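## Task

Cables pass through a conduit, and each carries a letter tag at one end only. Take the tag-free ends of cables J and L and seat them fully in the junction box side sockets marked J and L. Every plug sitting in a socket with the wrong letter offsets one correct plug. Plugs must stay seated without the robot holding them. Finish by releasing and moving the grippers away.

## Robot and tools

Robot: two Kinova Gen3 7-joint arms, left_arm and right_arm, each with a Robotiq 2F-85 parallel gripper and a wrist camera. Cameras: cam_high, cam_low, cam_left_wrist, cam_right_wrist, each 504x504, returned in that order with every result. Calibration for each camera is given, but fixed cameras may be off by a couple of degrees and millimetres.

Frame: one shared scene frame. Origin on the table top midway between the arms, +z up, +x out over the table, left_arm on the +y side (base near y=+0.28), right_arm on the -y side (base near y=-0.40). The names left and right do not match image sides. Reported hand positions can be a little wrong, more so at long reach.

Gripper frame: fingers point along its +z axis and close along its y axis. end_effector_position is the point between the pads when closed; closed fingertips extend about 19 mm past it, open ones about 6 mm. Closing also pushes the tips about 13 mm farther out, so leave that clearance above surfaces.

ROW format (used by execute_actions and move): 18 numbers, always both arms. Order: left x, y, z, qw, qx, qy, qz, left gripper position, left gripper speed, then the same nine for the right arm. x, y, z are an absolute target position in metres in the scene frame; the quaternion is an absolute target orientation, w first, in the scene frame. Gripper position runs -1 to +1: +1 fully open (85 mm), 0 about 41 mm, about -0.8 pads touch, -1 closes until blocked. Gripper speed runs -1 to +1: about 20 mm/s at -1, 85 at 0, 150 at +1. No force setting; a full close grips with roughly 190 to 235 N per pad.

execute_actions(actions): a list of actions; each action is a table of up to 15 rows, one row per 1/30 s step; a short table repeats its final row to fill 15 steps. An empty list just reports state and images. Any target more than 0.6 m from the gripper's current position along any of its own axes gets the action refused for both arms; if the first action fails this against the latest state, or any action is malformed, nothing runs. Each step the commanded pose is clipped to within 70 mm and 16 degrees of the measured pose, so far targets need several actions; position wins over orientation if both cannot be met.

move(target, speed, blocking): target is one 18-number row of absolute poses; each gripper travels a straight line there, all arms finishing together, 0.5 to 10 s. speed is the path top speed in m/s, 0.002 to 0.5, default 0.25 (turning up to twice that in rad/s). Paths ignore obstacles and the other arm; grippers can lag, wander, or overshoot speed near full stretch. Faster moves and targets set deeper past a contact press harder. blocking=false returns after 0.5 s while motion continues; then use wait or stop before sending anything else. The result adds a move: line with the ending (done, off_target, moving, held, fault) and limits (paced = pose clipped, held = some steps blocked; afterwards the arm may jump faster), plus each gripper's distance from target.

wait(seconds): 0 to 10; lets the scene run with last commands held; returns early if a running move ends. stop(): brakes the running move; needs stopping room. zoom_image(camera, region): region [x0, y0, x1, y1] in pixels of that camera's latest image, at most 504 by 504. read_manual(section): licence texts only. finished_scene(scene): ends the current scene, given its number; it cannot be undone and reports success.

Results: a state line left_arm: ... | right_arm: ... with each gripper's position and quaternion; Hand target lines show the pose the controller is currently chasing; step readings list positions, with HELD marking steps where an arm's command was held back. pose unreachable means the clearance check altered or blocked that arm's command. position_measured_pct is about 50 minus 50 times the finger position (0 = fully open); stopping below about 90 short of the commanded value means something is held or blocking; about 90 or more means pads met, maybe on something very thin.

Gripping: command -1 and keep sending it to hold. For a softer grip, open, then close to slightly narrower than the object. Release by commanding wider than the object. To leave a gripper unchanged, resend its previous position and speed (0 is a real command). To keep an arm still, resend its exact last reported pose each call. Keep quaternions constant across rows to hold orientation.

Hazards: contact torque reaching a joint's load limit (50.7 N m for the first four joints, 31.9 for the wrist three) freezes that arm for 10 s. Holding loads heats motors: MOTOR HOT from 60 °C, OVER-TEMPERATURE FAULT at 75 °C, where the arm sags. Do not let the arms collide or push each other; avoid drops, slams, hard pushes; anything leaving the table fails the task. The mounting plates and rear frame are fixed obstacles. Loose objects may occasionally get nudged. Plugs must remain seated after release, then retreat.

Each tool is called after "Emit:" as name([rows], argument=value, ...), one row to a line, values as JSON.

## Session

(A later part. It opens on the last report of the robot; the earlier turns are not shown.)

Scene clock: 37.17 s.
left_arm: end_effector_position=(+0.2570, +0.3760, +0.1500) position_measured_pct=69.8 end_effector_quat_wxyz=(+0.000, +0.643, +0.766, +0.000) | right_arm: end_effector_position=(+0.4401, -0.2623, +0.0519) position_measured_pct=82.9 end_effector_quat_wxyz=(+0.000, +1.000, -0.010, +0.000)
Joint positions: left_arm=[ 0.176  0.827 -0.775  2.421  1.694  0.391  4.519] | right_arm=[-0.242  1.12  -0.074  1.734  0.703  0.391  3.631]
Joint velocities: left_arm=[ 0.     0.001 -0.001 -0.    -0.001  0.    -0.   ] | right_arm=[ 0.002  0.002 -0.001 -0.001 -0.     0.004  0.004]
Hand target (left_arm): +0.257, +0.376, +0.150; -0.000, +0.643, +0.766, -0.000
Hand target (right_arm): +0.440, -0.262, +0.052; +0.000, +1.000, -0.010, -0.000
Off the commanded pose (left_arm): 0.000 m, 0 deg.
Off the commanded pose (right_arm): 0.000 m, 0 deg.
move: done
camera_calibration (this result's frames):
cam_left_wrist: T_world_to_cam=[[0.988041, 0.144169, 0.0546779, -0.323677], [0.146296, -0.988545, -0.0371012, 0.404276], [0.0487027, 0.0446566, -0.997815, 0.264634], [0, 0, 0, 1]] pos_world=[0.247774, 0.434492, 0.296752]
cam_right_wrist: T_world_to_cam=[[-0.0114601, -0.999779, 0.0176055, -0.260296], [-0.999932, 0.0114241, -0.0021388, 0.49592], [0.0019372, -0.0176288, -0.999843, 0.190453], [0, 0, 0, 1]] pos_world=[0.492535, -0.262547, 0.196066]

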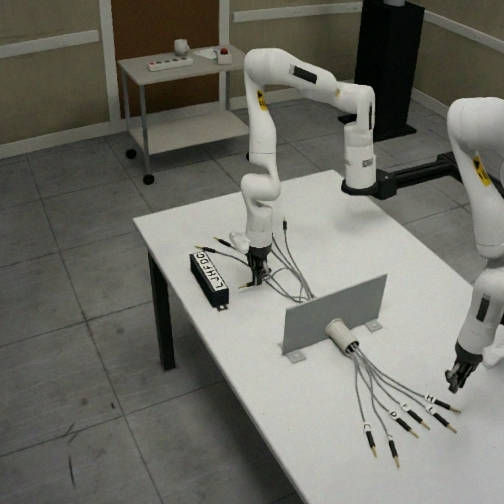

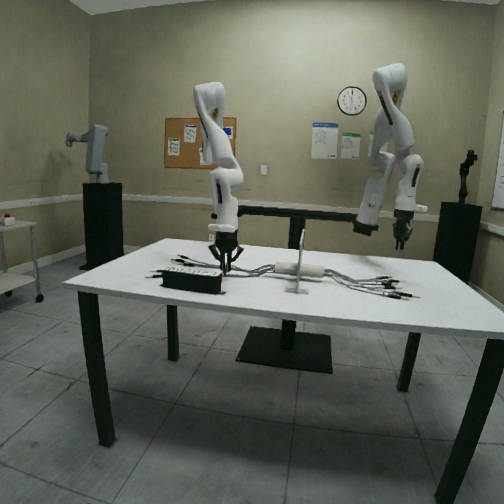

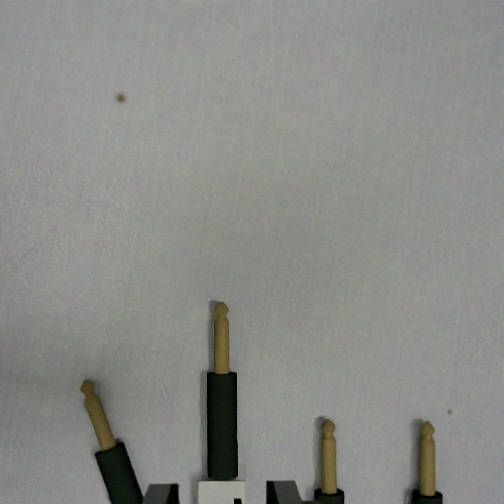

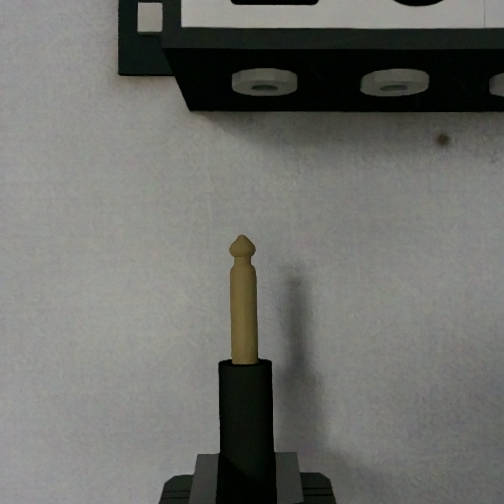

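Emit:
move(target=[0.257,0.376,0.15,0,0.643,0.766,0,-0.4,0,0.468,-0.2664,0.0525,0,1,-0.02,0,-1,0], speed=0.05)

Emit:
move(target=[0.257,0.376,0.15,0,0.643,0.766,0,-0.4,0,0.484,-0.2668,0.0525,0,1,-0.02,0,-1,0], speed=0.015)

Scene clock: 38.23 s.
left_arm: end_effector_position=(+0.2570, +0.3760, +0.1500) position_measured_pct=69.8 end_effector_quat_wxyz=(+0.000, +0.643, +0.766, +0.000) | right_arm: end_effector_position=(+0.4679, -0.2663, +0.0525) position_measured_pct=82.9 end_effector_quat_wxyz=(+0.000, +1.000, -0.020, +0.000)
Joint positions: left_arm=[ 0.176  0.827 -0.775  2.421  1.694  0.391  4.519] | right_arm=[-0.188  1.134 -0.116  1.644  0.679  0.468  3.69 ]
Joint velocities: left_arm=[-0.     0.     0.002  0.    -0.001  0.001 -0.   ] | right_arm=[ 0.005  0.002 -0.001 -0.004 -0.002  0.002  0.003]
Hand target (left_arm): +0.257, +0.376, +0.150; +0.000, +0.643, +0.766, -0.000
Hand target (right_arm): +0.468, -0.266, +0.052; -0.000, +1.000, -0.020, -0.000
Off the commanded pose (left_arm): 0.000 m, 0 deg.
Off the commanded pose (right_arm): 0.000 m, 0 deg.
move: done
camera_calibration (this result's frames):
cam_left_wrist: T_world_to_cam=[[0.988041, 0.144169, 0.0546778, -0.323677], [0.146295, -0.988545, -0.037101, 0.404276], [0.0487027, 0.0446564, -0.997815, 0.264634], [0, 0, 0, 1]] pos_world=[0.247774, 0.434492, 0.296752]
cam_right_wrist: T_world_to_cam=[[-0.0313336, -0.999363, 0.0170753, -0.254589], [-0.999508, 0.0313043, -0.00198324, 0.52885], [0.00144745, -0.0171291, -0.999852, 0.191362], [0, 0, 0, 1]] pos_world=[0.520336, -0.267704, 0.196729]

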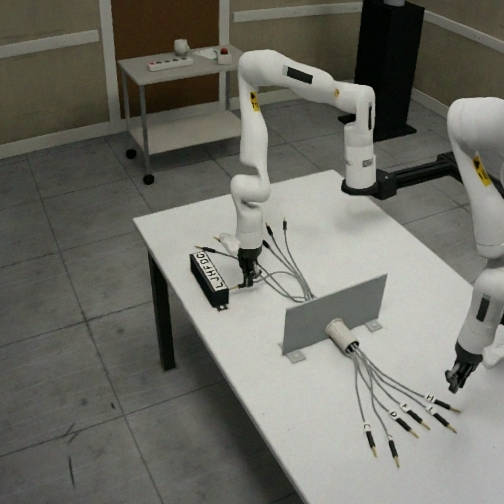

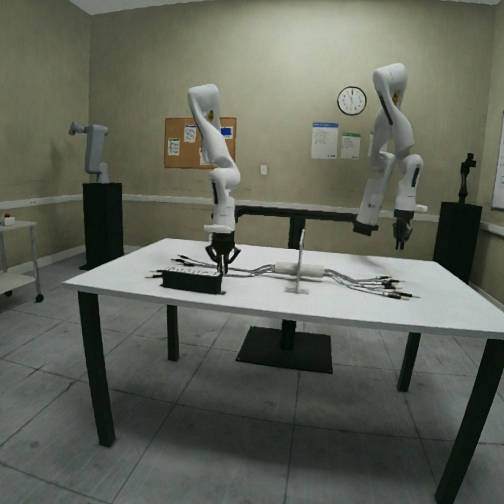

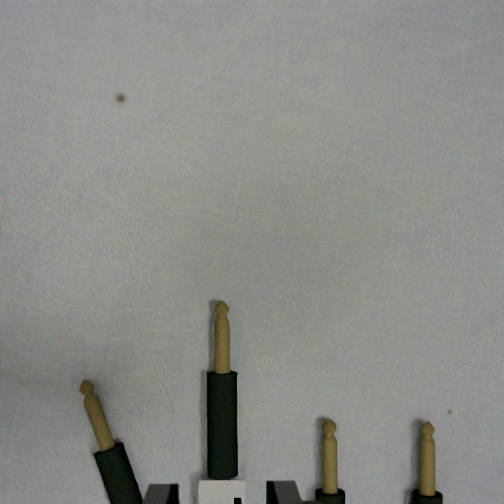

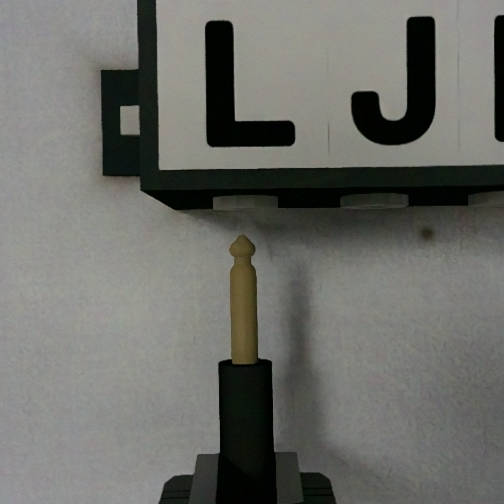

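Scene clock: 39.53 s.
left_arm: end_effector_position=(+0.2570, +0.3760, +0.1500) position_measured_pct=69.8 end_effector_quat_wxyz=(+0.000, +0.643, +0.766, +0.000) | right_arm: end_effector_position=(+0.4760, -0.2669, +0.0511) position_measured_pct=82.9 end_effector_quat_wxyz=(+0.003, +1.000, -0.018, -0.007)
Joint positions: left_arm=[ 0.176  0.827 -0.775  2.421  1.694  0.391  4.519] | right_arm=[-0.165  1.149 -0.142  1.596  0.665  0.52   3.729]
Joint velocities: left_arm=[-0.     0.     0.001  0.     0.    -0.    -0.   ] | right_arm=[ 0.001  0.002 -0.002 -0.002 -0.001  0.003  0.003]
Hand target (left_arm): +0.257, +0.376, +0.150; +0.000, +0.643, +0.766, -0.000
Hand target (right_arm): +0.484, -0.267, +0.053; -0.000, +1.000, -0.020, -0.000
Off the commanded pose (left_arm): 0.000 m, 0 deg.
Off the commanded pose (right_arm): 0.008 m, 1 deg.
move: off_target (right_arm)
camera_calibration (this result's frames):
cam_left_wrist: T_world_to_cam=[[0.988041, 0.144169, 0.0546781, -0.323677], [0.146296, -0.988545, -0.0371012, 0.404277], [0.0487029, 0.0446567, -0.997815, 0.264634], [0, 0, 0, 1]] pos_world=[0.247774, 0.434492, 0.296752]
cam_right_wrist: T_world_to_cam=[[-0.0281011, -0.999353, 0.0224353, -0.25673], [-0.999516, 0.0283912, 0.0127178, 0.535358], [-0.0133465, -0.0220671, -0.999667, 0.195615], [0, 0, 0, 1]] pos_world=[0.530496, -0.267446, 0.194502]

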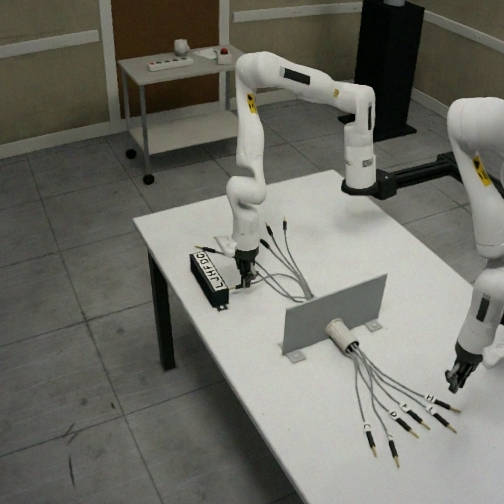

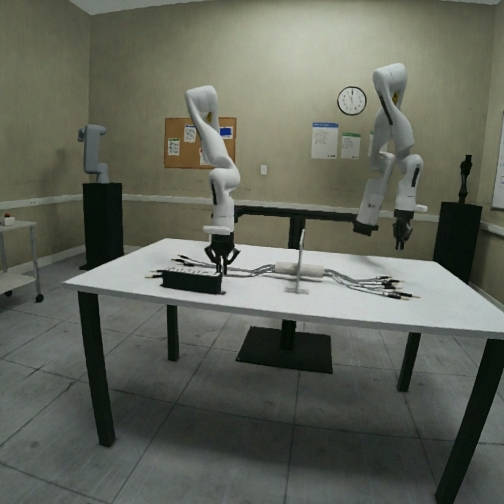

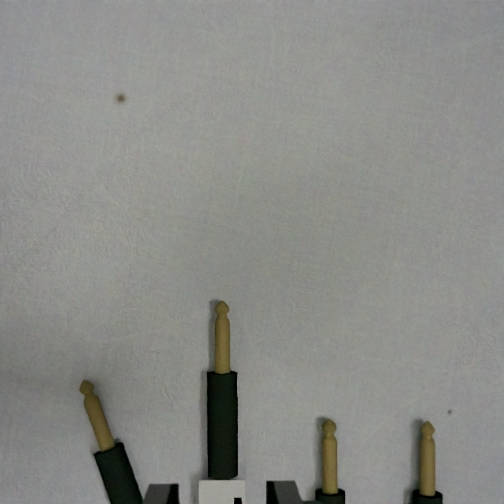

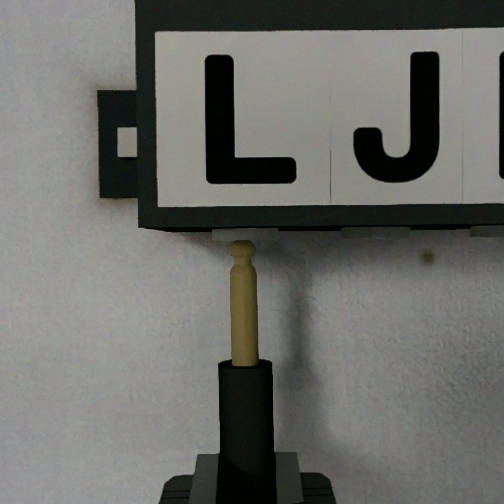

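Emit:
move(target=[0.257,0.376,0.15,0,0.643,0.766,0,-0.4,0,0.465,-0.267,0.03,0,1,-0.02,0,-1,0], speed=0.03)

Emit:
move(target=[0.257,0.376,0.15,0,0.643,0.766,0,-0.4,0,0.465,-0.267,0.017,0,1,-0.02,0,-1,0], speed=0.01)

Scene clock: 40.70 s.
left_arm: end_effector_position=(+0.2570, +0.3760, +0.1500) position_measured_pct=69.8 end_effector_quat_wxyz=(+0.000, +0.643, +0.766, +0.000) | right_arm: end_effector_position=(+0.4653, -0.2674, +0.0301) position_measured_pct=82.9 end_effector_quat_wxyz=(+0.000, +1.000, -0.020, +0.000)
Joint positions: left_arm=[ 0.176  0.827 -0.775  2.421  1.694  0.391  4.519] | right_arm=[-0.195  1.18  -0.092  1.635  0.694  0.426  3.672]
Joint velocities: left_arm=[-0.     0.001  0.001 -0.    -0.001 -0.    -0.   ] | right_arm=[-0.002  0.003  0.002  0.002  0.002 -0.005 -0.003]
Hand target (left_arm): +0.257, +0.376, +0.150; +0.000, +0.643, +0.766, -0.000
Hand target (right_arm): +0.465, -0.267, +0.030; +0.000, +1.000, -0.020, +0.000
Off the commanded pose (left_arm): 0.000 m, 0 deg.
Off the commanded pose (right_arm): 0.001 m, 0 deg.
move: done
camera_calibration (this result's frames):
cam_left_wrist: T_world_to_cam=[[0.988041, 0.144169, 0.054678, -0.323677], [0.146296, -0.988545, -0.037101, 0.404276], [0.0487028, 0.0446565, -0.997815, 0.264634], [0, 0, 0, 1]] pos_world=[0.247774, 0.434492, 0.296752]
cam_right_wrist: T_world_to_cam=[[-0.0322999, -0.999326, 0.0174354, -0.254948], [-0.999477, 0.0322664, -0.00219661, 0.526433], [0.00163255, -0.0174972, -0.999846, 0.168678], [0, 0, 0, 1]] pos_world=[0.517647, -0.268811, 0.174253]

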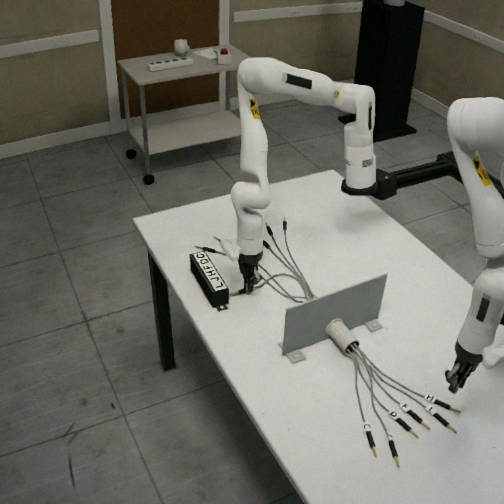

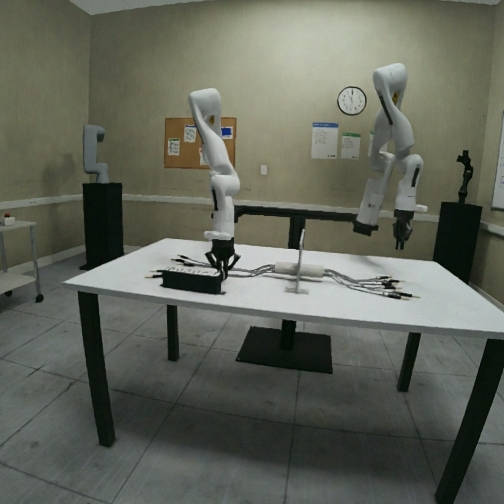

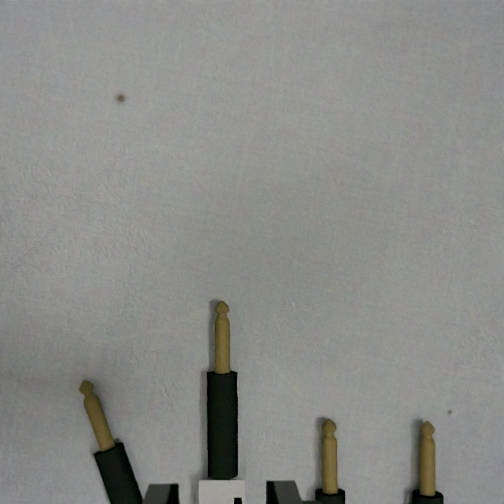

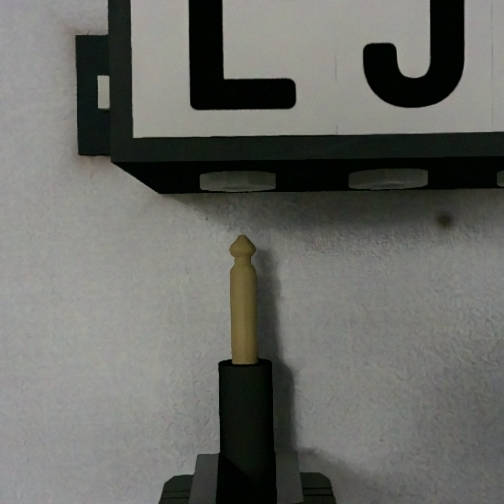

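Scene clock: 42.27 s.
left_arm: end_effector_position=(+0.2570, +0.3760, +0.1500) position_measured_pct=69.8 end_effector_quat_wxyz=(+0.000, +0.643, +0.766, +0.000) | right_arm: end_effector_position=(+0.4668, -0.2666, +0.0223) position_measured_pct=82.9 end_effector_quat_wxyz=(+0.000, +1.000, -0.020, +0.002)
Joint positions: left_arm=[ 0.176  0.827 -0.775  2.421  1.694  0.391  4.519] | right_arm=[-0.199  1.198 -0.083  1.625  0.701  0.413  3.666]
Joint velocities: left_arm=[-0.     0.001  0.002  0.     0.001  0.    -0.   ] | right_arm=[-0.001  0.    -0.001 -0.001 -0.    -0.001 -0.001]
Hand target (left_arm): +0.257, +0.376, +0.150; +0.000, +0.643, +0.766, -0.000
Hand target (right_arm): +0.465, -0.267, +0.017; +0.000, +1.000, -0.020, +0.000
Off the commanded pose (left_arm): 0.000 m, 0 deg.
Off the commanded pose (right_arm): 0.006 m, 0 deg.
move: off_target (right_arm)
camera_calibration (this result's frames):
cam_left_wrist: T_world_to_cam=[[0.988041, 0.144169, 0.0546778, -0.323677], [0.146296, -0.988545, -0.0371011, 0.404276], [0.0487026, 0.0446566, -0.997815, 0.264634], [0, 0, 0, 1]] pos_world=[0.247774, 0.434492, 0.296752]
cam_right_wrist: T_world_to_cam=[[-0.031963, -0.99934, 0.0172401, -0.254139], [-0.999473, 0.0318606, -0.0061832, 0.527879], [0.00562984, -0.0174286, -0.999832, 0.159138], [0, 0, 0, 1]] pos_world=[0.518582, -0.268016, 0.166756]

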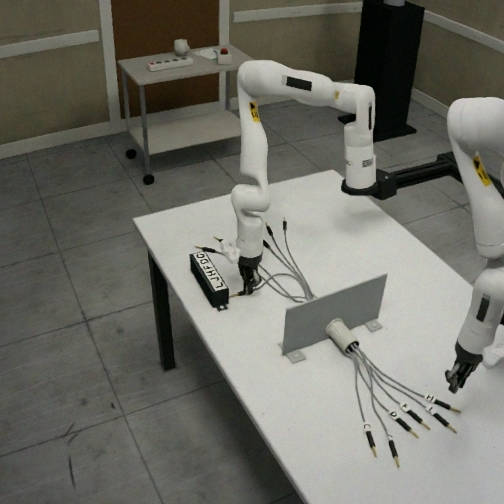

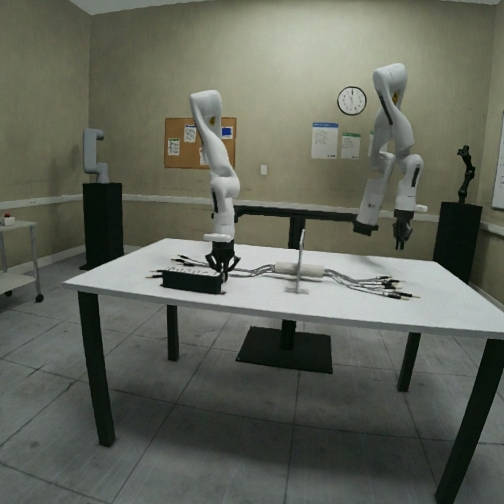

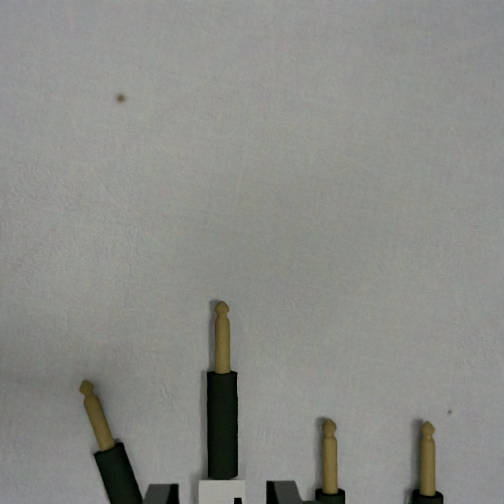

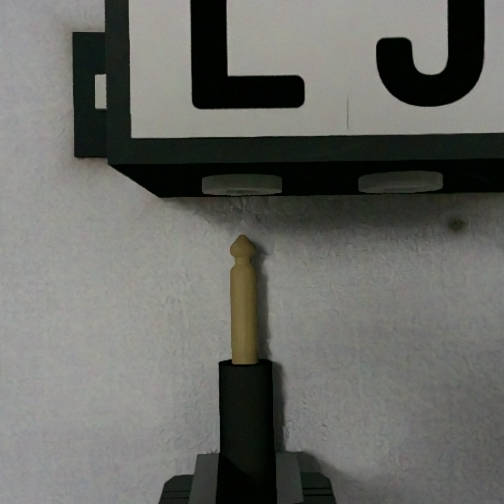

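Emit:
execute_actions([
  [[0.257,0.376,0.15,0,0.643,0.766,0,-0.4,0,0.465,-0.267,0.023,0,1,-0.02,0,-0.5,-0.5]],
  [[0.257,0.376,0.15,0,0.643,0.766,0,-0.4,0,0.465,-0.267,0.023,0,1,-0.02,0,-1,-0.5]],
  [[0.257,0.376,0.15,0,0.643,0.766,0,-0.4,0,0.465,-0.267,0.023,0,1,-0.02,0,-1,-0.5]],
])

Emit:
move(target=[0.257,0.376,0.15,0,0.643,0.766,0,-0.4,0,0.468,-0.267,0.054,0,1,-0.02,0,-1,0], speed=0.04)

Emit:
move(target=[0.257,0.376,0.15,0,0.643,0.766,0,-0.4,0,0.482,-0.2673,0.054,0,1,-0.02,0,-1,0], speed=0.015)

Scene clock: 43.90 s.
left_arm: end_effector_position=(+0.2570, +0.3760, +0.1500) position_measured_pct=69.8 end_effector_quat_wxyz=(+0.000, +0.643, +0.766, +0.000) | right_arm: end_effector_position=(+0.4652, -0.2671, +0.0234) position_measured_pct=83.3 end_effector_quat_wxyz=(+0.000, +1.000, -0.020, +0.000)
Joint positions: left_arm=[ 0.176  0.827 -0.775  2.421  1.694  0.391  4.519] | right_arm=[-0.196  1.195 -0.087  1.628  0.699  0.416  3.668]
Joint velocities: left_arm=[-0.     0.     0.001 -0.     0.001  0.     0.   ] | right_arm=[-0.001  0.    -0.    -0.001  0.001  0.001  0.   ]
Hand target (left_arm): +0.257, +0.376, +0.150; +0.000, +0.643, +0.766, -0.000
Hand target (right_arm): +0.465, -0.267, +0.023; +0.000, +1.000, -0.020, -0.000
Off the commanded pose (left_arm): 0.000 m, 0 deg.
Off the commanded pose (right_arm): 0.000 m, 0 deg.
Step readings (end_effector_position; steps 1 to 15: 1st action; 16 to 30: 2nd action; 31 to 45: 3rd action):
0: left_arm (+0.2570, +0.3760, +0.1500) | right_arm (+0.4668, -0.2666, +0.0223)
1: left_arm (+0.2570, +0.3760, +0.1500) | right_arm (+0.4670, -0.2666, +0.0229)
2: left_arm (+0.2570, +0.3760, +0.1500) | right_arm (+0.4672, -0.2666, +0.0236)
4: left_arm (+0.2570, +0.3760, +0.1500) | right_arm (+0.4670, -0.2667, +0.0242)
8: left_arm (+0.2570, +0.3760, +0.1500) | right_arm (+0.4655, -0.2670, +0.0233)
15: left_arm (+0.2570, +0.3760, +0.1500) | right_arm (+0.4653, -0.2671, +0.0231)
16: left_arm (+0.2570, +0.3760, +0.1500) | right_arm (+0.4653, -0.2671, +0.0231)
17: left_arm (+0.2570, +0.3760, +0.1500) | right_arm (+0.4652, -0.2671, +0.0231)
19: left_arm (+0.2570, +0.3760, +0.1500) | right_arm (+0.4652, -0.2671, +0.0231)
23: left_arm (+0.2570, +0.3760, +0.1500) | right_arm (+0.4652, -0.2671, +0.0233)
30: left_arm (+0.2570, +0.3760, +0.1500) | right_arm (+0.4652, -0.2671, +0.0234)
31: left_arm (+0.2570, +0.3760, +0.1500) | right_arm (+0.4652, -0.2671, +0.0234)
32: left_arm (+0.2570, +0.3760, +0.1500) | right_arm (+0.4652, -0.2671, +0.0234)
34: left_arm (+0.2570, +0.3760, +0.1500) | right_arm (+0.4652, -0.2671, +0.0234)
38: left_arm (+0.2570, +0.3760, +0.1500) | right_arm (+0.4652, -0.2671, +0.0234)
45: end_effector_position above
camera_calibration (this result's frames):
cam_left_wrist: T_world_to_cam=[[0.988041, 0.144169, 0.054678, -0.323677], [0.146295, -0.988545, -0.037101, 0.404276], [0.0487028, 0.0446565, -0.997815, 0.264634], [0, 0, 0, 1]] pos_world=[0.247774, 0.434492, 0.296752]
cam_right_wrist: T_world_to_cam=[[-0.0318015, -0.999347, 0.017172, -0.254701], [-0.999493, 0.0317658, -0.0023462, 0.526216], [0.00179919, -0.0172379, -0.99985, 0.162016], [0, 0, 0, 1]] pos_world=[0.517558, -0.268457, 0.1676]

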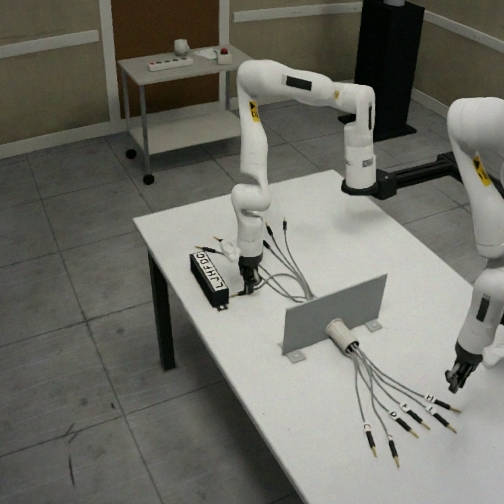

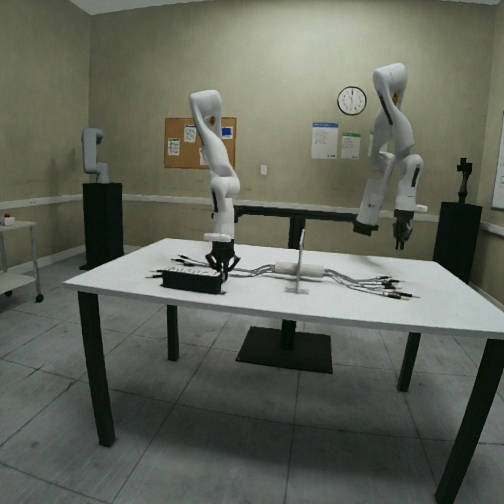

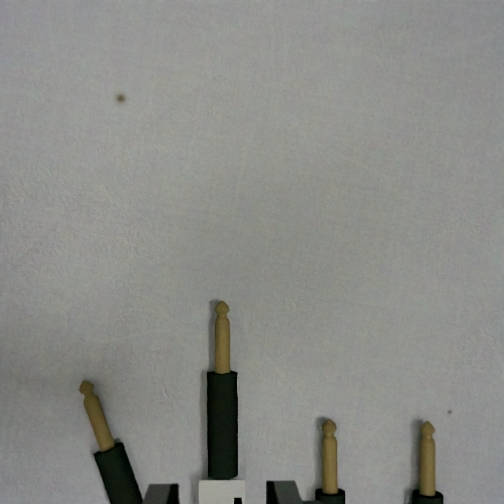

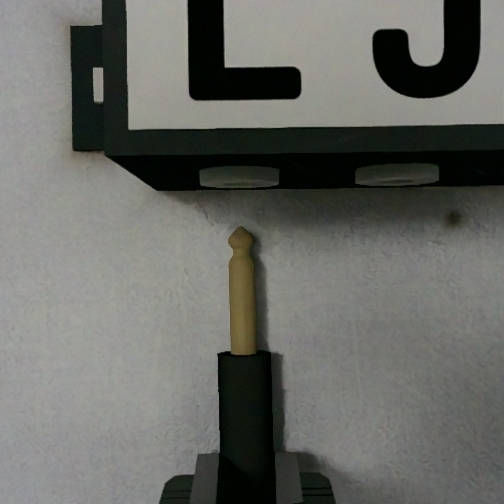

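Scene clock: 44.97 s.
left_arm: end_effector_position=(+0.2570, +0.3760, +0.1500) position_measured_pct=69.8 end_effector_quat_wxyz=(+0.000, +0.643, +0.766, +0.000) | right_arm: end_effector_position=(+0.4679, -0.2671, +0.0538) position_measured_pct=83.3 end_effector_quat_wxyz=(+0.000, +1.000, -0.020, -0.000)
Joint positions: left_arm=[ 0.176  0.827 -0.775  2.421  1.694  0.391  4.519] | right_arm=[-0.186  1.131 -0.118  1.646  0.68   0.47   3.691]
Joint velocities: left_arm=[ 0.    -0.     0.002 -0.    -0.     0.    -0.   ] | right_arm=[ 0.001 -0.003  0.    -0.001 -0.    -0.     0.001]
Hand target (left_arm): +0.257, +0.376, +0.150; +0.000, +0.643, +0.766, -0.000
Hand target (right_arm): +0.468, -0.267, +0.054; -0.000, +1.000, -0.020, -0.000
Off the commanded pose (left_arm): 0.000 m, 0 deg.
Off the commanded pose (right_arm): 0.000 m, 0 deg.
move: done
camera_calibration (this result's frames):
cam_left_wrist: T_world_to_cam=[[0.988041, 0.144169, 0.054678, -0.323677], [0.146295, -0.988545, -0.037101, 0.404276], [0.0487028, 0.0446565, -0.997815, 0.264634], [0, 0, 0, 1]] pos_world=[0.247774, 0.434492, 0.296752]
cam_right_wrist: T_world_to_cam=[[-0.0317867, -0.999346, 0.0172666, -0.255194], [-0.999494, 0.0317636, -0.00160715, 0.528949], [0.00105765, -0.017309, -0.99985, 0.192699], [0, 0, 0, 1]] pos_world=[0.520366, -0.268493, 0.197927]

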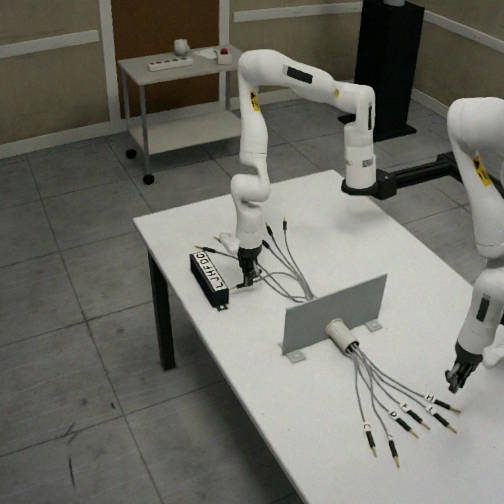

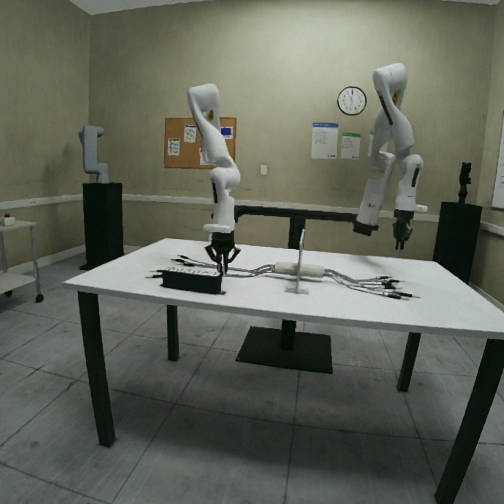

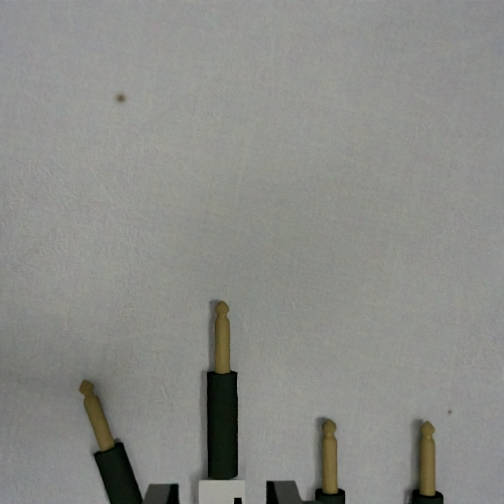

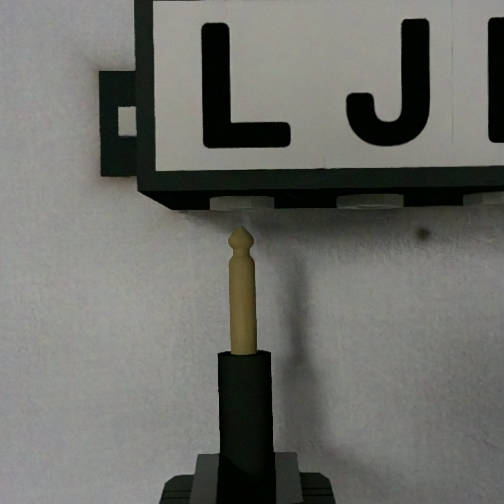

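Scene clock: 46.13 s.
left_arm: end_effector_position=(+0.2570, +0.3760, +0.1500) position_measured_pct=69.8 end_effector_quat_wxyz=(+0.000, +0.643, +0.766, +0.000) | right_arm: end_effector_position=(+0.4738, -0.2674, +0.0523) position_measured_pct=83.3 end_effector_quat_wxyz=(+0.003, +1.000, -0.018, -0.008)
Joint positions: left_arm=[ 0.176  0.827 -0.775  2.421  1.694  0.391  4.519] | right_arm=[-0.167  1.144 -0.141  1.606  0.666  0.516  3.725]
Joint velocities: left_arm=[-0.    -0.002  0.     0.    -0.     0.    -0.   ] | right_arm=[ 0.001  0.001 -0.002 -0.002 -0.002  0.     0.003]
Hand target (left_arm): +0.257, +0.376, +0.150; +0.000, +0.643, +0.766, -0.000
Hand target (right_arm): +0.482, -0.267, +0.054; -0.000, +1.000, -0.020, -0.000
Off the commanded pose (left_arm): 0.000 m, 0 deg.
Off the commanded pose (right_arm): 0.008 m, 1 deg.
move: off_target (right_arm)
camera_calibration (this result's frames):
cam_left_wrist: T_world_to_cam=[[0.988041, 0.144169, 0.0546779, -0.323677], [0.146296, -0.988545, -0.037101, 0.404276], [0.0487028, 0.0446565, -0.997815, 0.264634], [0, 0, 0, 1]] pos_world=[0.247774, 0.434492, 0.296752]
cam_right_wrist: T_world_to_cam=[[-0.027944, -0.999358, 0.022419, -0.257349], [-0.999515, 0.0282421, 0.0130915, 0.5331], [-0.0137163, -0.0220423, -0.999663, 0.196972], [0, 0, 0, 1]] pos_world=[0.528352, -0.267898, 0.195696]

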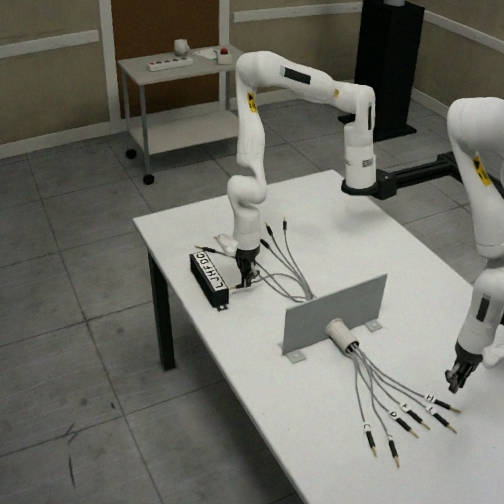

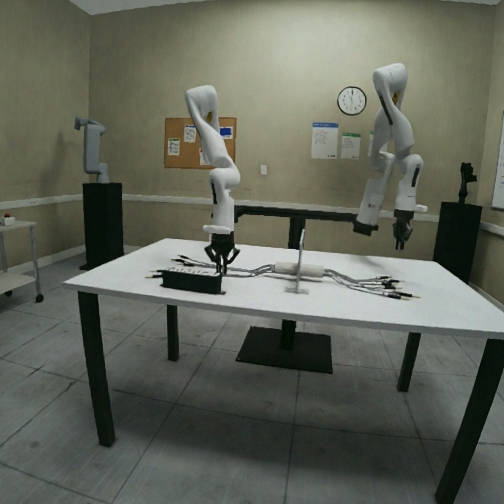

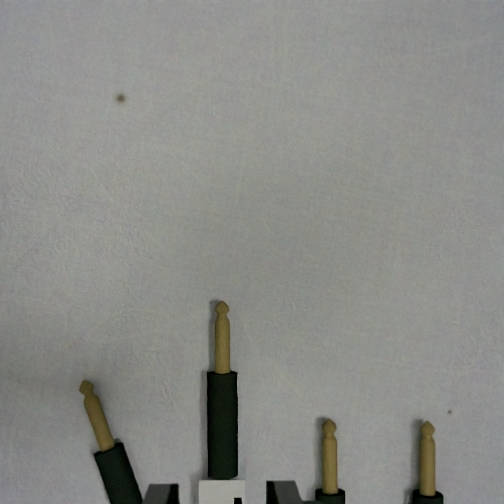

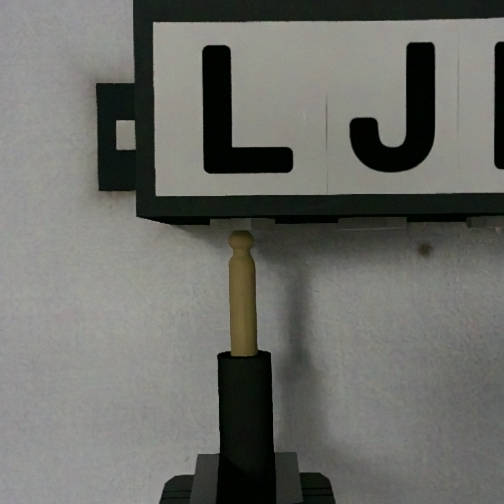

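Probe other heights.

Emit:
execute_actions([
  [[0.257,0.376,0.15,0,0.643,0.766,0,-0.4,0,0.470,-0.2672,0.0555,0,1,-0.02,0,-1,0]],
  [[0.257,0.376,0.15,0,0.643,0.766,0,-0.4,0,0.478,-0.2672,0.0555,0,1,-0.02,0,-1,0]],
  [[0.257,0.376,0.15,0,0.643,0.766,0,-0.4,0,0.470,-0.2672,0.0555,0,1,-0.02,0,-1,0]],
  [[0.257,0.376,0.15,0,0.643,0.766,0,-0.4,0,0.470,-0.2672,0.057,0,1,-0.02,0,-1,0]],
  [[0.257,0.376,0.15,0,0.643,0.766,0,-0.4,0,0.478,-0.2672,0.057,0,1,-0.02,0,-1,0]],
  [[0.257,0.376,0.15,0,0.643,0.766,0,-0.4,0,0.470,-0.2672,0.057,0,1,-0.02,0,-1,0]],
  [[0.257,0.376,0.15,0,0.643,0.766,0,-0.4,0,0.470,-0.2672,0.0525,0,1,-0.02,0,-1,0]],
  [[0.257,0.376,0.15,0,0.643,0.766,0,-0.4,0,0.478,-0.2672,0.0525,0,1,-0.02,0,-1,0]],
  [[0.257,0.376,0.15,0,0.643,0.766,0,-0.4,0,0.470,-0.2672,0.0525,0,1,-0.02,0,-1,0]],
])

Scene clock: 50.80 s.
left_arm: end_effector_position=(+0.2570, +0.3760, +0.1500) position_measured_pct=69.8 end_effector_quat_wxyz=(+0.000, +0.643, +0.766, +0.000) | right_arm: end_effector_position=(+0.4700, -0.2675, +0.0524) position_measured_pct=83.3 end_effector_quat_wxyz=(+0.000, +1.000, -0.020, -0.000)
Joint positions: left_arm=[ 0.176  0.827 -0.775  2.421  1.694  0.391  4.519] | right_arm=[-0.182  1.136 -0.12   1.638  0.68   0.473  3.694]
Joint velocities: left_arm=[ 0.001  0.002  0.    -0.    -0.    -0.     0.   ] | right_arm=[-0.001 -0.001  0.001  0.001  0.001  0.    -0.001]
Hand target (left_arm): +0.257, +0.376, +0.150; +0.000, +0.643, +0.766, -0.000
Hand target (right_arm): +0.470, -0.267, +0.053; +0.000, +1.000, -0.020, +0.000
Off the commanded pose (left_arm): 0.000 m, 0 deg.
Off the commanded pose (right_arm): 0.000 m, 0 deg.
Step readings (end_effector_position; steps 1 to 15: 1st action; 16 to 30: 2nd action; 31 to 45: 3rd action; 46 to 60: 4th action; 61 to 75: 5th action; 76 to 90: 6th action; 91 to 105: 7th action; 106 to 120: 8th action; 121 to 135: 9th action):
0: left_arm (+0.2570, +0.3760, +0.1500) | right_arm (+0.4738, -0.2674, +0.0523)
1: left_arm (+0.2570, +0.3760, +0.1500) | right_arm (+0.4736, -0.2673, +0.0524)
2: left_arm (+0.2570, +0.3760, +0.1500) | right_arm (+0.4733, -0.2673, +0.0530)
4: left_arm (+0.2570, +0.3760, +0.1500) | right_arm (+0.4720, -0.2669, +0.0549)
8: left_arm (+0.2570, +0.3760, +0.1500) | right_arm (+0.4701, -0.2676, +0.0550)
15: left_arm (+0.2570, +0.3760, +0.1500) | right_arm (+0.4700, -0.2675, +0.0553)
16: left_arm (+0.2570, +0.3760, +0.1500) | right_arm (+0.4702, -0.2675, +0.0553)
17: left_arm (+0.2570, +0.3760, +0.1500) | right_arm (+0.4714, -0.2677, +0.0550)
19: left_arm (+0.2570, +0.3760, +0.1500) | right_arm (+0.4751, -0.2677, +0.0550)
23: left_arm (+0.2570, +0.3760, +0.1500) | right_arm (+0.4777, -0.2677, +0.0557)
30: left_arm (+0.2570, +0.3760, +0.1500) | right_arm (+0.4781, -0.2677, +0.0556)
31: left_arm (+0.2570, +0.3760, +0.1500) | right_arm (+0.4779, -0.2676, +0.0556)
32: left_arm (+0.2570, +0.3760, +0.1500) | right_arm (+0.4768, -0.2675, +0.0559)
34: left_arm (+0.2570, +0.3760, +0.1500) | right_arm (+0.4728, -0.2675, +0.0559)
38: left_arm (+0.2570, +0.3760, +0.1500) | right_arm (+0.4702, -0.2677, +0.0552)
45: left_arm (+0.2570, +0.3760, +0.1500) | right_arm (+0.4700, -0.2675, +0.0554)
46: left_arm (+0.2570, +0.3760, +0.1500) | right_arm (+0.4701, -0.2675, +0.0556)
47: left_arm (+0.2570, +0.3760, +0.1500) | right_arm (+0.4701, -0.2675, +0.0561)
49: left_arm (+0.2570, +0.3760, +0.1500) | right_arm (+0.4701, -0.2674, +0.0566)
53: left_arm (+0.2570, +0.3760, +0.1500) | right_arm (+0.4700, -0.2674, +0.0568)
60: left_arm (+0.2570, +0.3760, +0.1500) | right_arm (+0.4700, -0.2674, +0.0569)
61: left_arm (+0.2570, +0.3760, +0.1500) | right_arm (+0.4702, -0.2675, +0.0567)
62: left_arm (+0.2570, +0.3760, +0.1500) | right_arm (+0.4715, -0.2676, +0.0564)
64: left_arm (+0.2570, +0.3760, +0.1500) | right_arm (+0.4754, -0.2678, +0.0565)
68: left_arm (+0.2570, +0.3760, +0.1500) | right_arm (+0.4770, -0.2677, +0.0565)
75: left_arm (+0.2570, +0.3760, +0.1500) | right_arm (+0.4774, -0.2677, +0.0565)
76: left_arm (+0.2570, +0.3760, +0.1500) | right_arm (+0.4773, -0.2677, +0.0566)
77: left_arm (+0.2570, +0.3760, +0.1500) | right_arm (+0.4762, -0.2676, +0.0568)
79: left_arm (+0.2570, +0.3760, +0.1500) | right_arm (+0.4722, -0.2676, +0.0569)
83: left_arm (+0.2570, +0.3760, +0.1500) | right_arm (+0.4702, -0.2677, +0.0566)
90: left_arm (+0.2570, +0.3760, +0.1500) | right_arm (+0.4700, -0.2675, +0.0569)
91: left_arm (+0.2570, +0.3760, +0.1500) | right_arm (+0.4699, -0.2674, +0.0563)
92: left_arm (+0.2570, +0.3760, +0.1500) | right_arm (+0.4700, -0.2672, +0.0550)
94: left_arm (+0.2570, +0.3760, +0.1500) | right_arm (+0.4699, -0.2674, +0.0533)
98: left_arm (+0.2570, +0.3760, +0.1500) | right_arm (+0.4701, -0.2675, +0.0526)
105: left_arm (+0.2570, +0.3760, +0.1500) | right_arm (+0.4701, -0.2674, +0.0524)
106: left_arm (+0.2570, +0.3760, +0.1500) | right_arm (+0.4702, -0.2675, +0.0524)
107: left_arm (+0.2570, +0.3760, +0.1500) | right_arm (+0.4715, -0.2678, +0.0521)
109: left_arm (+0.2570, +0.3760, +0.1500) | right_arm (+0.4724, -0.2678, +0.0513)
113: left_arm (+0.2570, +0.3760, +0.1500) | right_arm (+0.4725, -0.2678, +0.0508)
120: left_arm (+0.2570, +0.3760, +0.1500) | right_arm (+0.4725, -0.2678, +0.0506)
121: left_arm (+0.2570, +0.3760, +0.1500) | right_arm (+0.4724, -0.2677, +0.0508)
122: left_arm (+0.2570, +0.3760, +0.1500) | right_arm (+0.4719, -0.2675, +0.0512)
124: left_arm (+0.2570, +0.3760, +0.1500) | right_arm (+0.4706, -0.2670, +0.0519)
128: left_arm (+0.2570, +0.3760, +0.1500) | right_arm (+0.4700, -0.2676, +0.0520)
135: end_effector_position above
camera_calibration (this result's frames):
cam_left_wrist: T_world_to_cam=[[0.988041, 0.144169, 0.054678, -0.323677], [0.146295, -0.988545, -0.0371009, 0.404276], [0.0487029, 0.0446564, -0.997815, 0.264634], [0, 0, 0, 1]] pos_world=[0.247774, 0.434492, 0.296752]
cam_right_wrist: T_world_to_cam=[[-0.0320185, -0.999337, 0.0173481, -0.255345], [-0.999486, 0.0319915, -0.00183591, 0.531154], [0.0012797, -0.017398, -0.999848, 0.191174], [0, 0, 0, 1]] pos_world=[0.522461, -0.268842, 0.19655]

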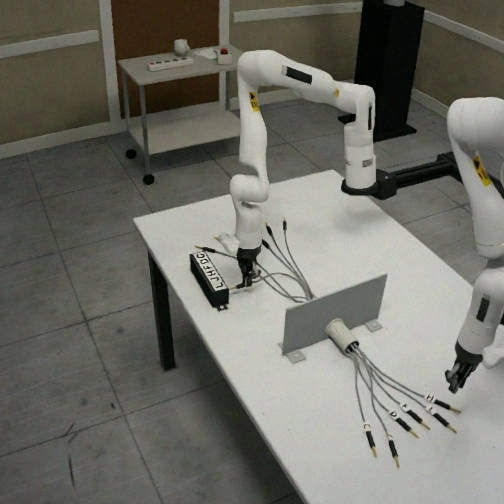

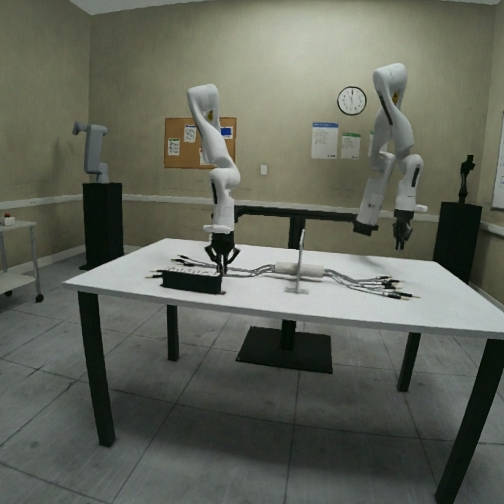

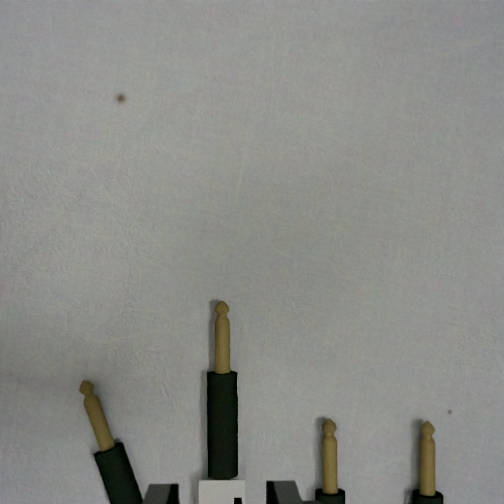

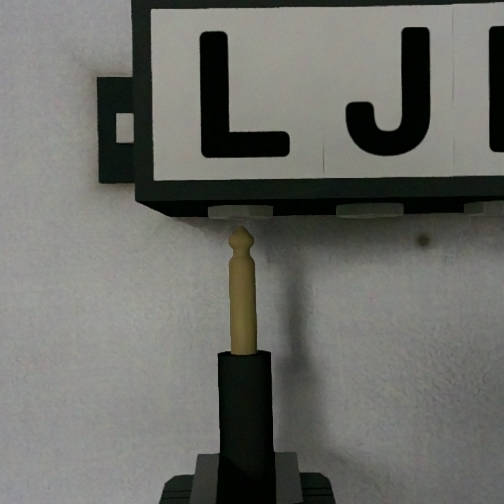

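Emit:
move(target=[0.257,0.376,0.15,0,0.643,0.766,0,-0.4,0,0.47,-0.2677,0.0558,0,1,-0.02,0,-1,0])

Emit:
move(target=[0.257,0.376,0.15,0,0.643,0.766,0,-0.4,0,0.506,-0.2686,0.0558,0,1,-0.02,0,-1,0], speed=0.02)

Scene clock: 51.60 s.
left_arm: end_effector_position=(+0.2570, +0.3760, +0.1500) position_measured_pct=69.8 end_effector_quat_wxyz=(+0.000, +0.643, +0.766, +0.000) | right_arm: end_effector_position=(+0.4700, -0.2679, +0.0557) position_measured_pct=83.3 end_effector_quat_wxyz=(+0.000, +1.000, -0.020, -0.000)
Joint positions: left_arm=[ 0.176  0.827 -0.775  2.421  1.694  0.391  4.519] | right_arm=[-0.181  1.128 -0.122  1.641  0.678  0.478  3.696]
Joint velocities: left_arm=[ 0.    -0.001 -0.    -0.     0.    -0.001 -0.   ] | right_arm=[-0.001 -0.001  0.     0.002  0.     0.001  0.   ]
Hand target (left_arm): +0.257, +0.376, +0.150; +0.000, +0.643, +0.766, -0.000
Hand target (right_arm): +0.470, -0.268, +0.056; -0.000, +1.000, -0.020, -0.000
Off the commanded pose (left_arm): 0.000 m, 0 deg.
Off the commanded pose (right_arm): 0.000 m, 0 deg.
move: done
camera_calibration (this result's frames):
cam_left_wrist: T_world_to_cam=[[0.988041, 0.144169, 0.0546778, -0.323677], [0.146296, -0.988545, -0.0371012, 0.404276], [0.0487027, 0.0446566, -0.997815, 0.264634], [0, 0, 0, 1]] pos_world=[0.247774, 0.434492, 0.296752]
cam_right_wrist: T_world_to_cam=[[-0.0318687, -0.999342, 0.0173136, -0.255894], [-0.999491, 0.0318416, -0.00183701, 0.531108], [0.00128451, -0.0173633, -0.999848, 0.194488], [0, 0, 0, 1]] pos_world=[0.522433, -0.26926, 0.199864]

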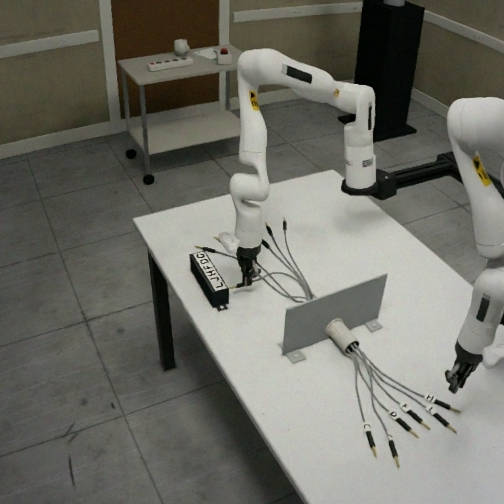

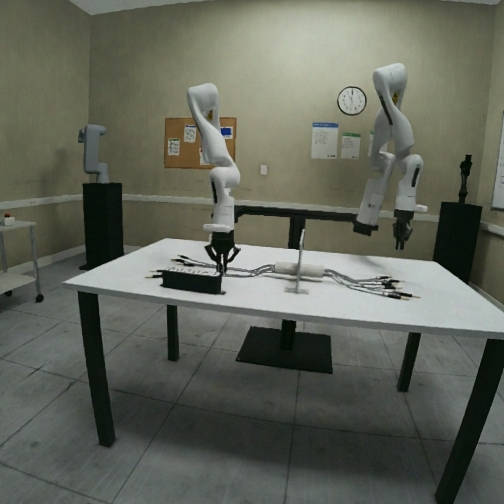

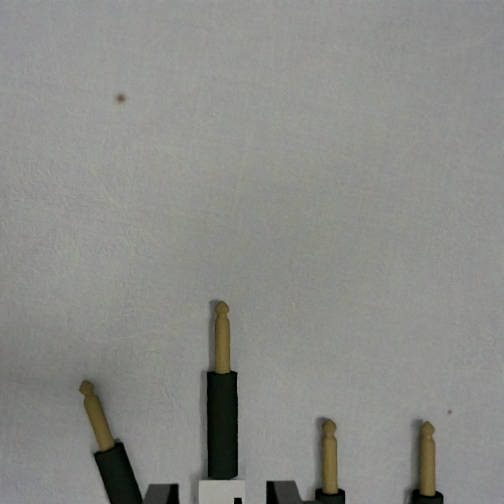

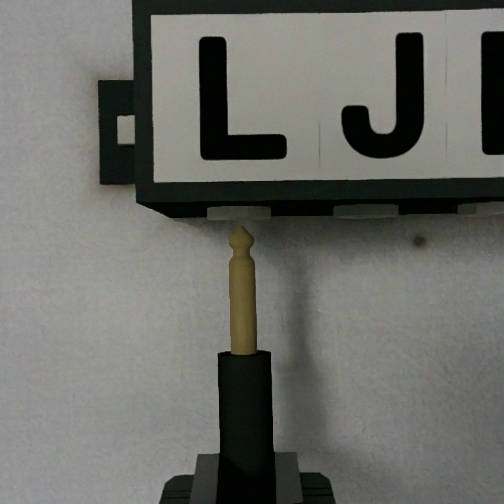

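Scene clock: 53.63 s.
left_arm: end_effector_position=(+0.2570, +0.3760, +0.1500) position_measured_pct=69.8 end_effector_quat_wxyz=(+0.000, +0.643, +0.766, +0.000) | right_arm: end_effector_position=(+0.5023, -0.2685, +0.0550) position_measured_pct=83.3 end_effector_quat_wxyz=(+0.001, +1.000, -0.019, -0.003)
Joint positions: left_arm=[ 0.176  0.827 -0.775  2.421  1.694  0.391  4.519] | right_arm=[-0.132  1.161 -0.172  1.515  0.651  0.581  3.783]
Joint velocities: left_arm=[ 0.001  0.     0.001 -0.     0.001 -0.001 -0.   ] | right_arm=[ 0.002  0.001 -0.001 -0.004 -0.001  0.006  0.003]
Hand target (left_arm): +0.257, +0.376, +0.150; +0.000, +0.643, +0.766, -0.000
Hand target (right_arm): +0.506, -0.269, +0.056; -0.000, +1.000, -0.020, -0.000
Off the commanded pose (left_arm): 0.000 m, 0 deg.
Off the commanded pose (right_arm): 0.004 m, 0 deg.
move: off_target (right_arm)
camera_calibration (this result's frames):
cam_left_wrist: T_world_to_cam=[[0.988041, 0.144169, 0.054678, -0.323677], [0.146296, -0.988545, -0.037101, 0.404276], [0.0487029, 0.0446564, -0.997815, 0.264634], [0, 0, 0, 1]] pos_world=[0.247774, 0.434492, 0.296752]
cam_right_wrist: T_world_to_cam=[[-0.0301043, -0.999362, 0.0192192, -0.256471], [-0.999532, 0.0302045, 0.00494546, 0.562646], [-0.00552281, -0.0190613, -0.999803, 0.196702], [0, 0, 0, 1]] pos_world=[0.555748, -0.269552, 0.19881]

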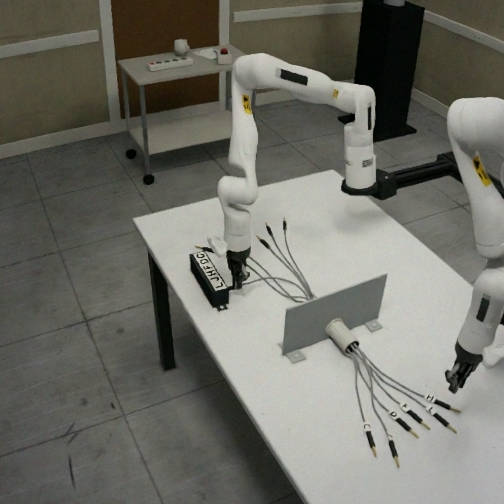

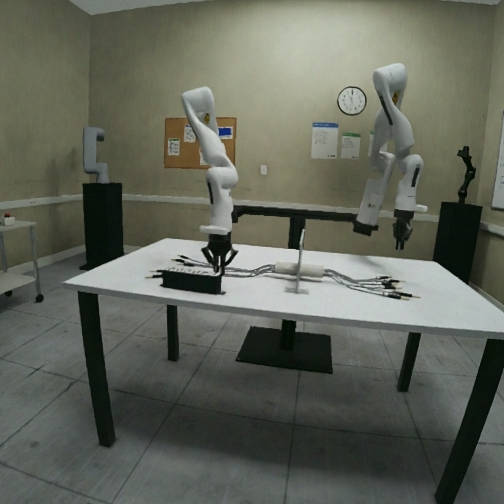

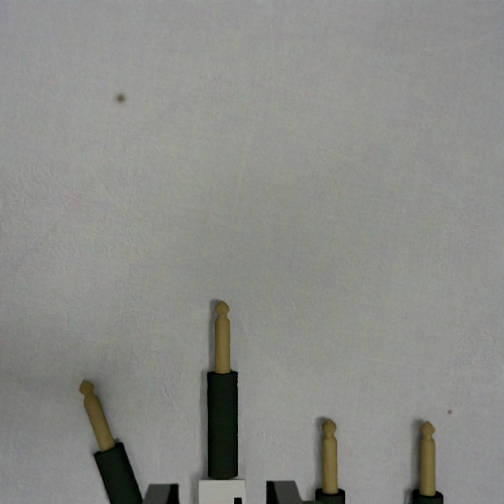

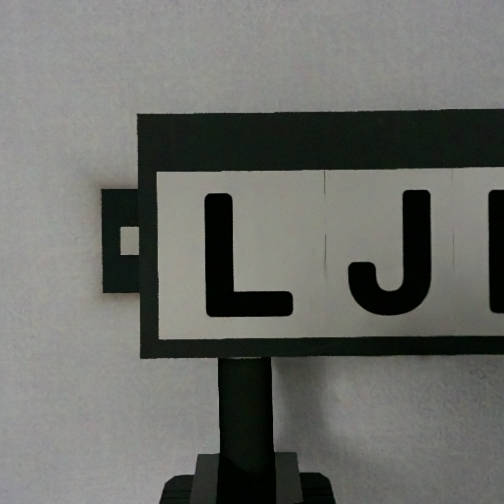

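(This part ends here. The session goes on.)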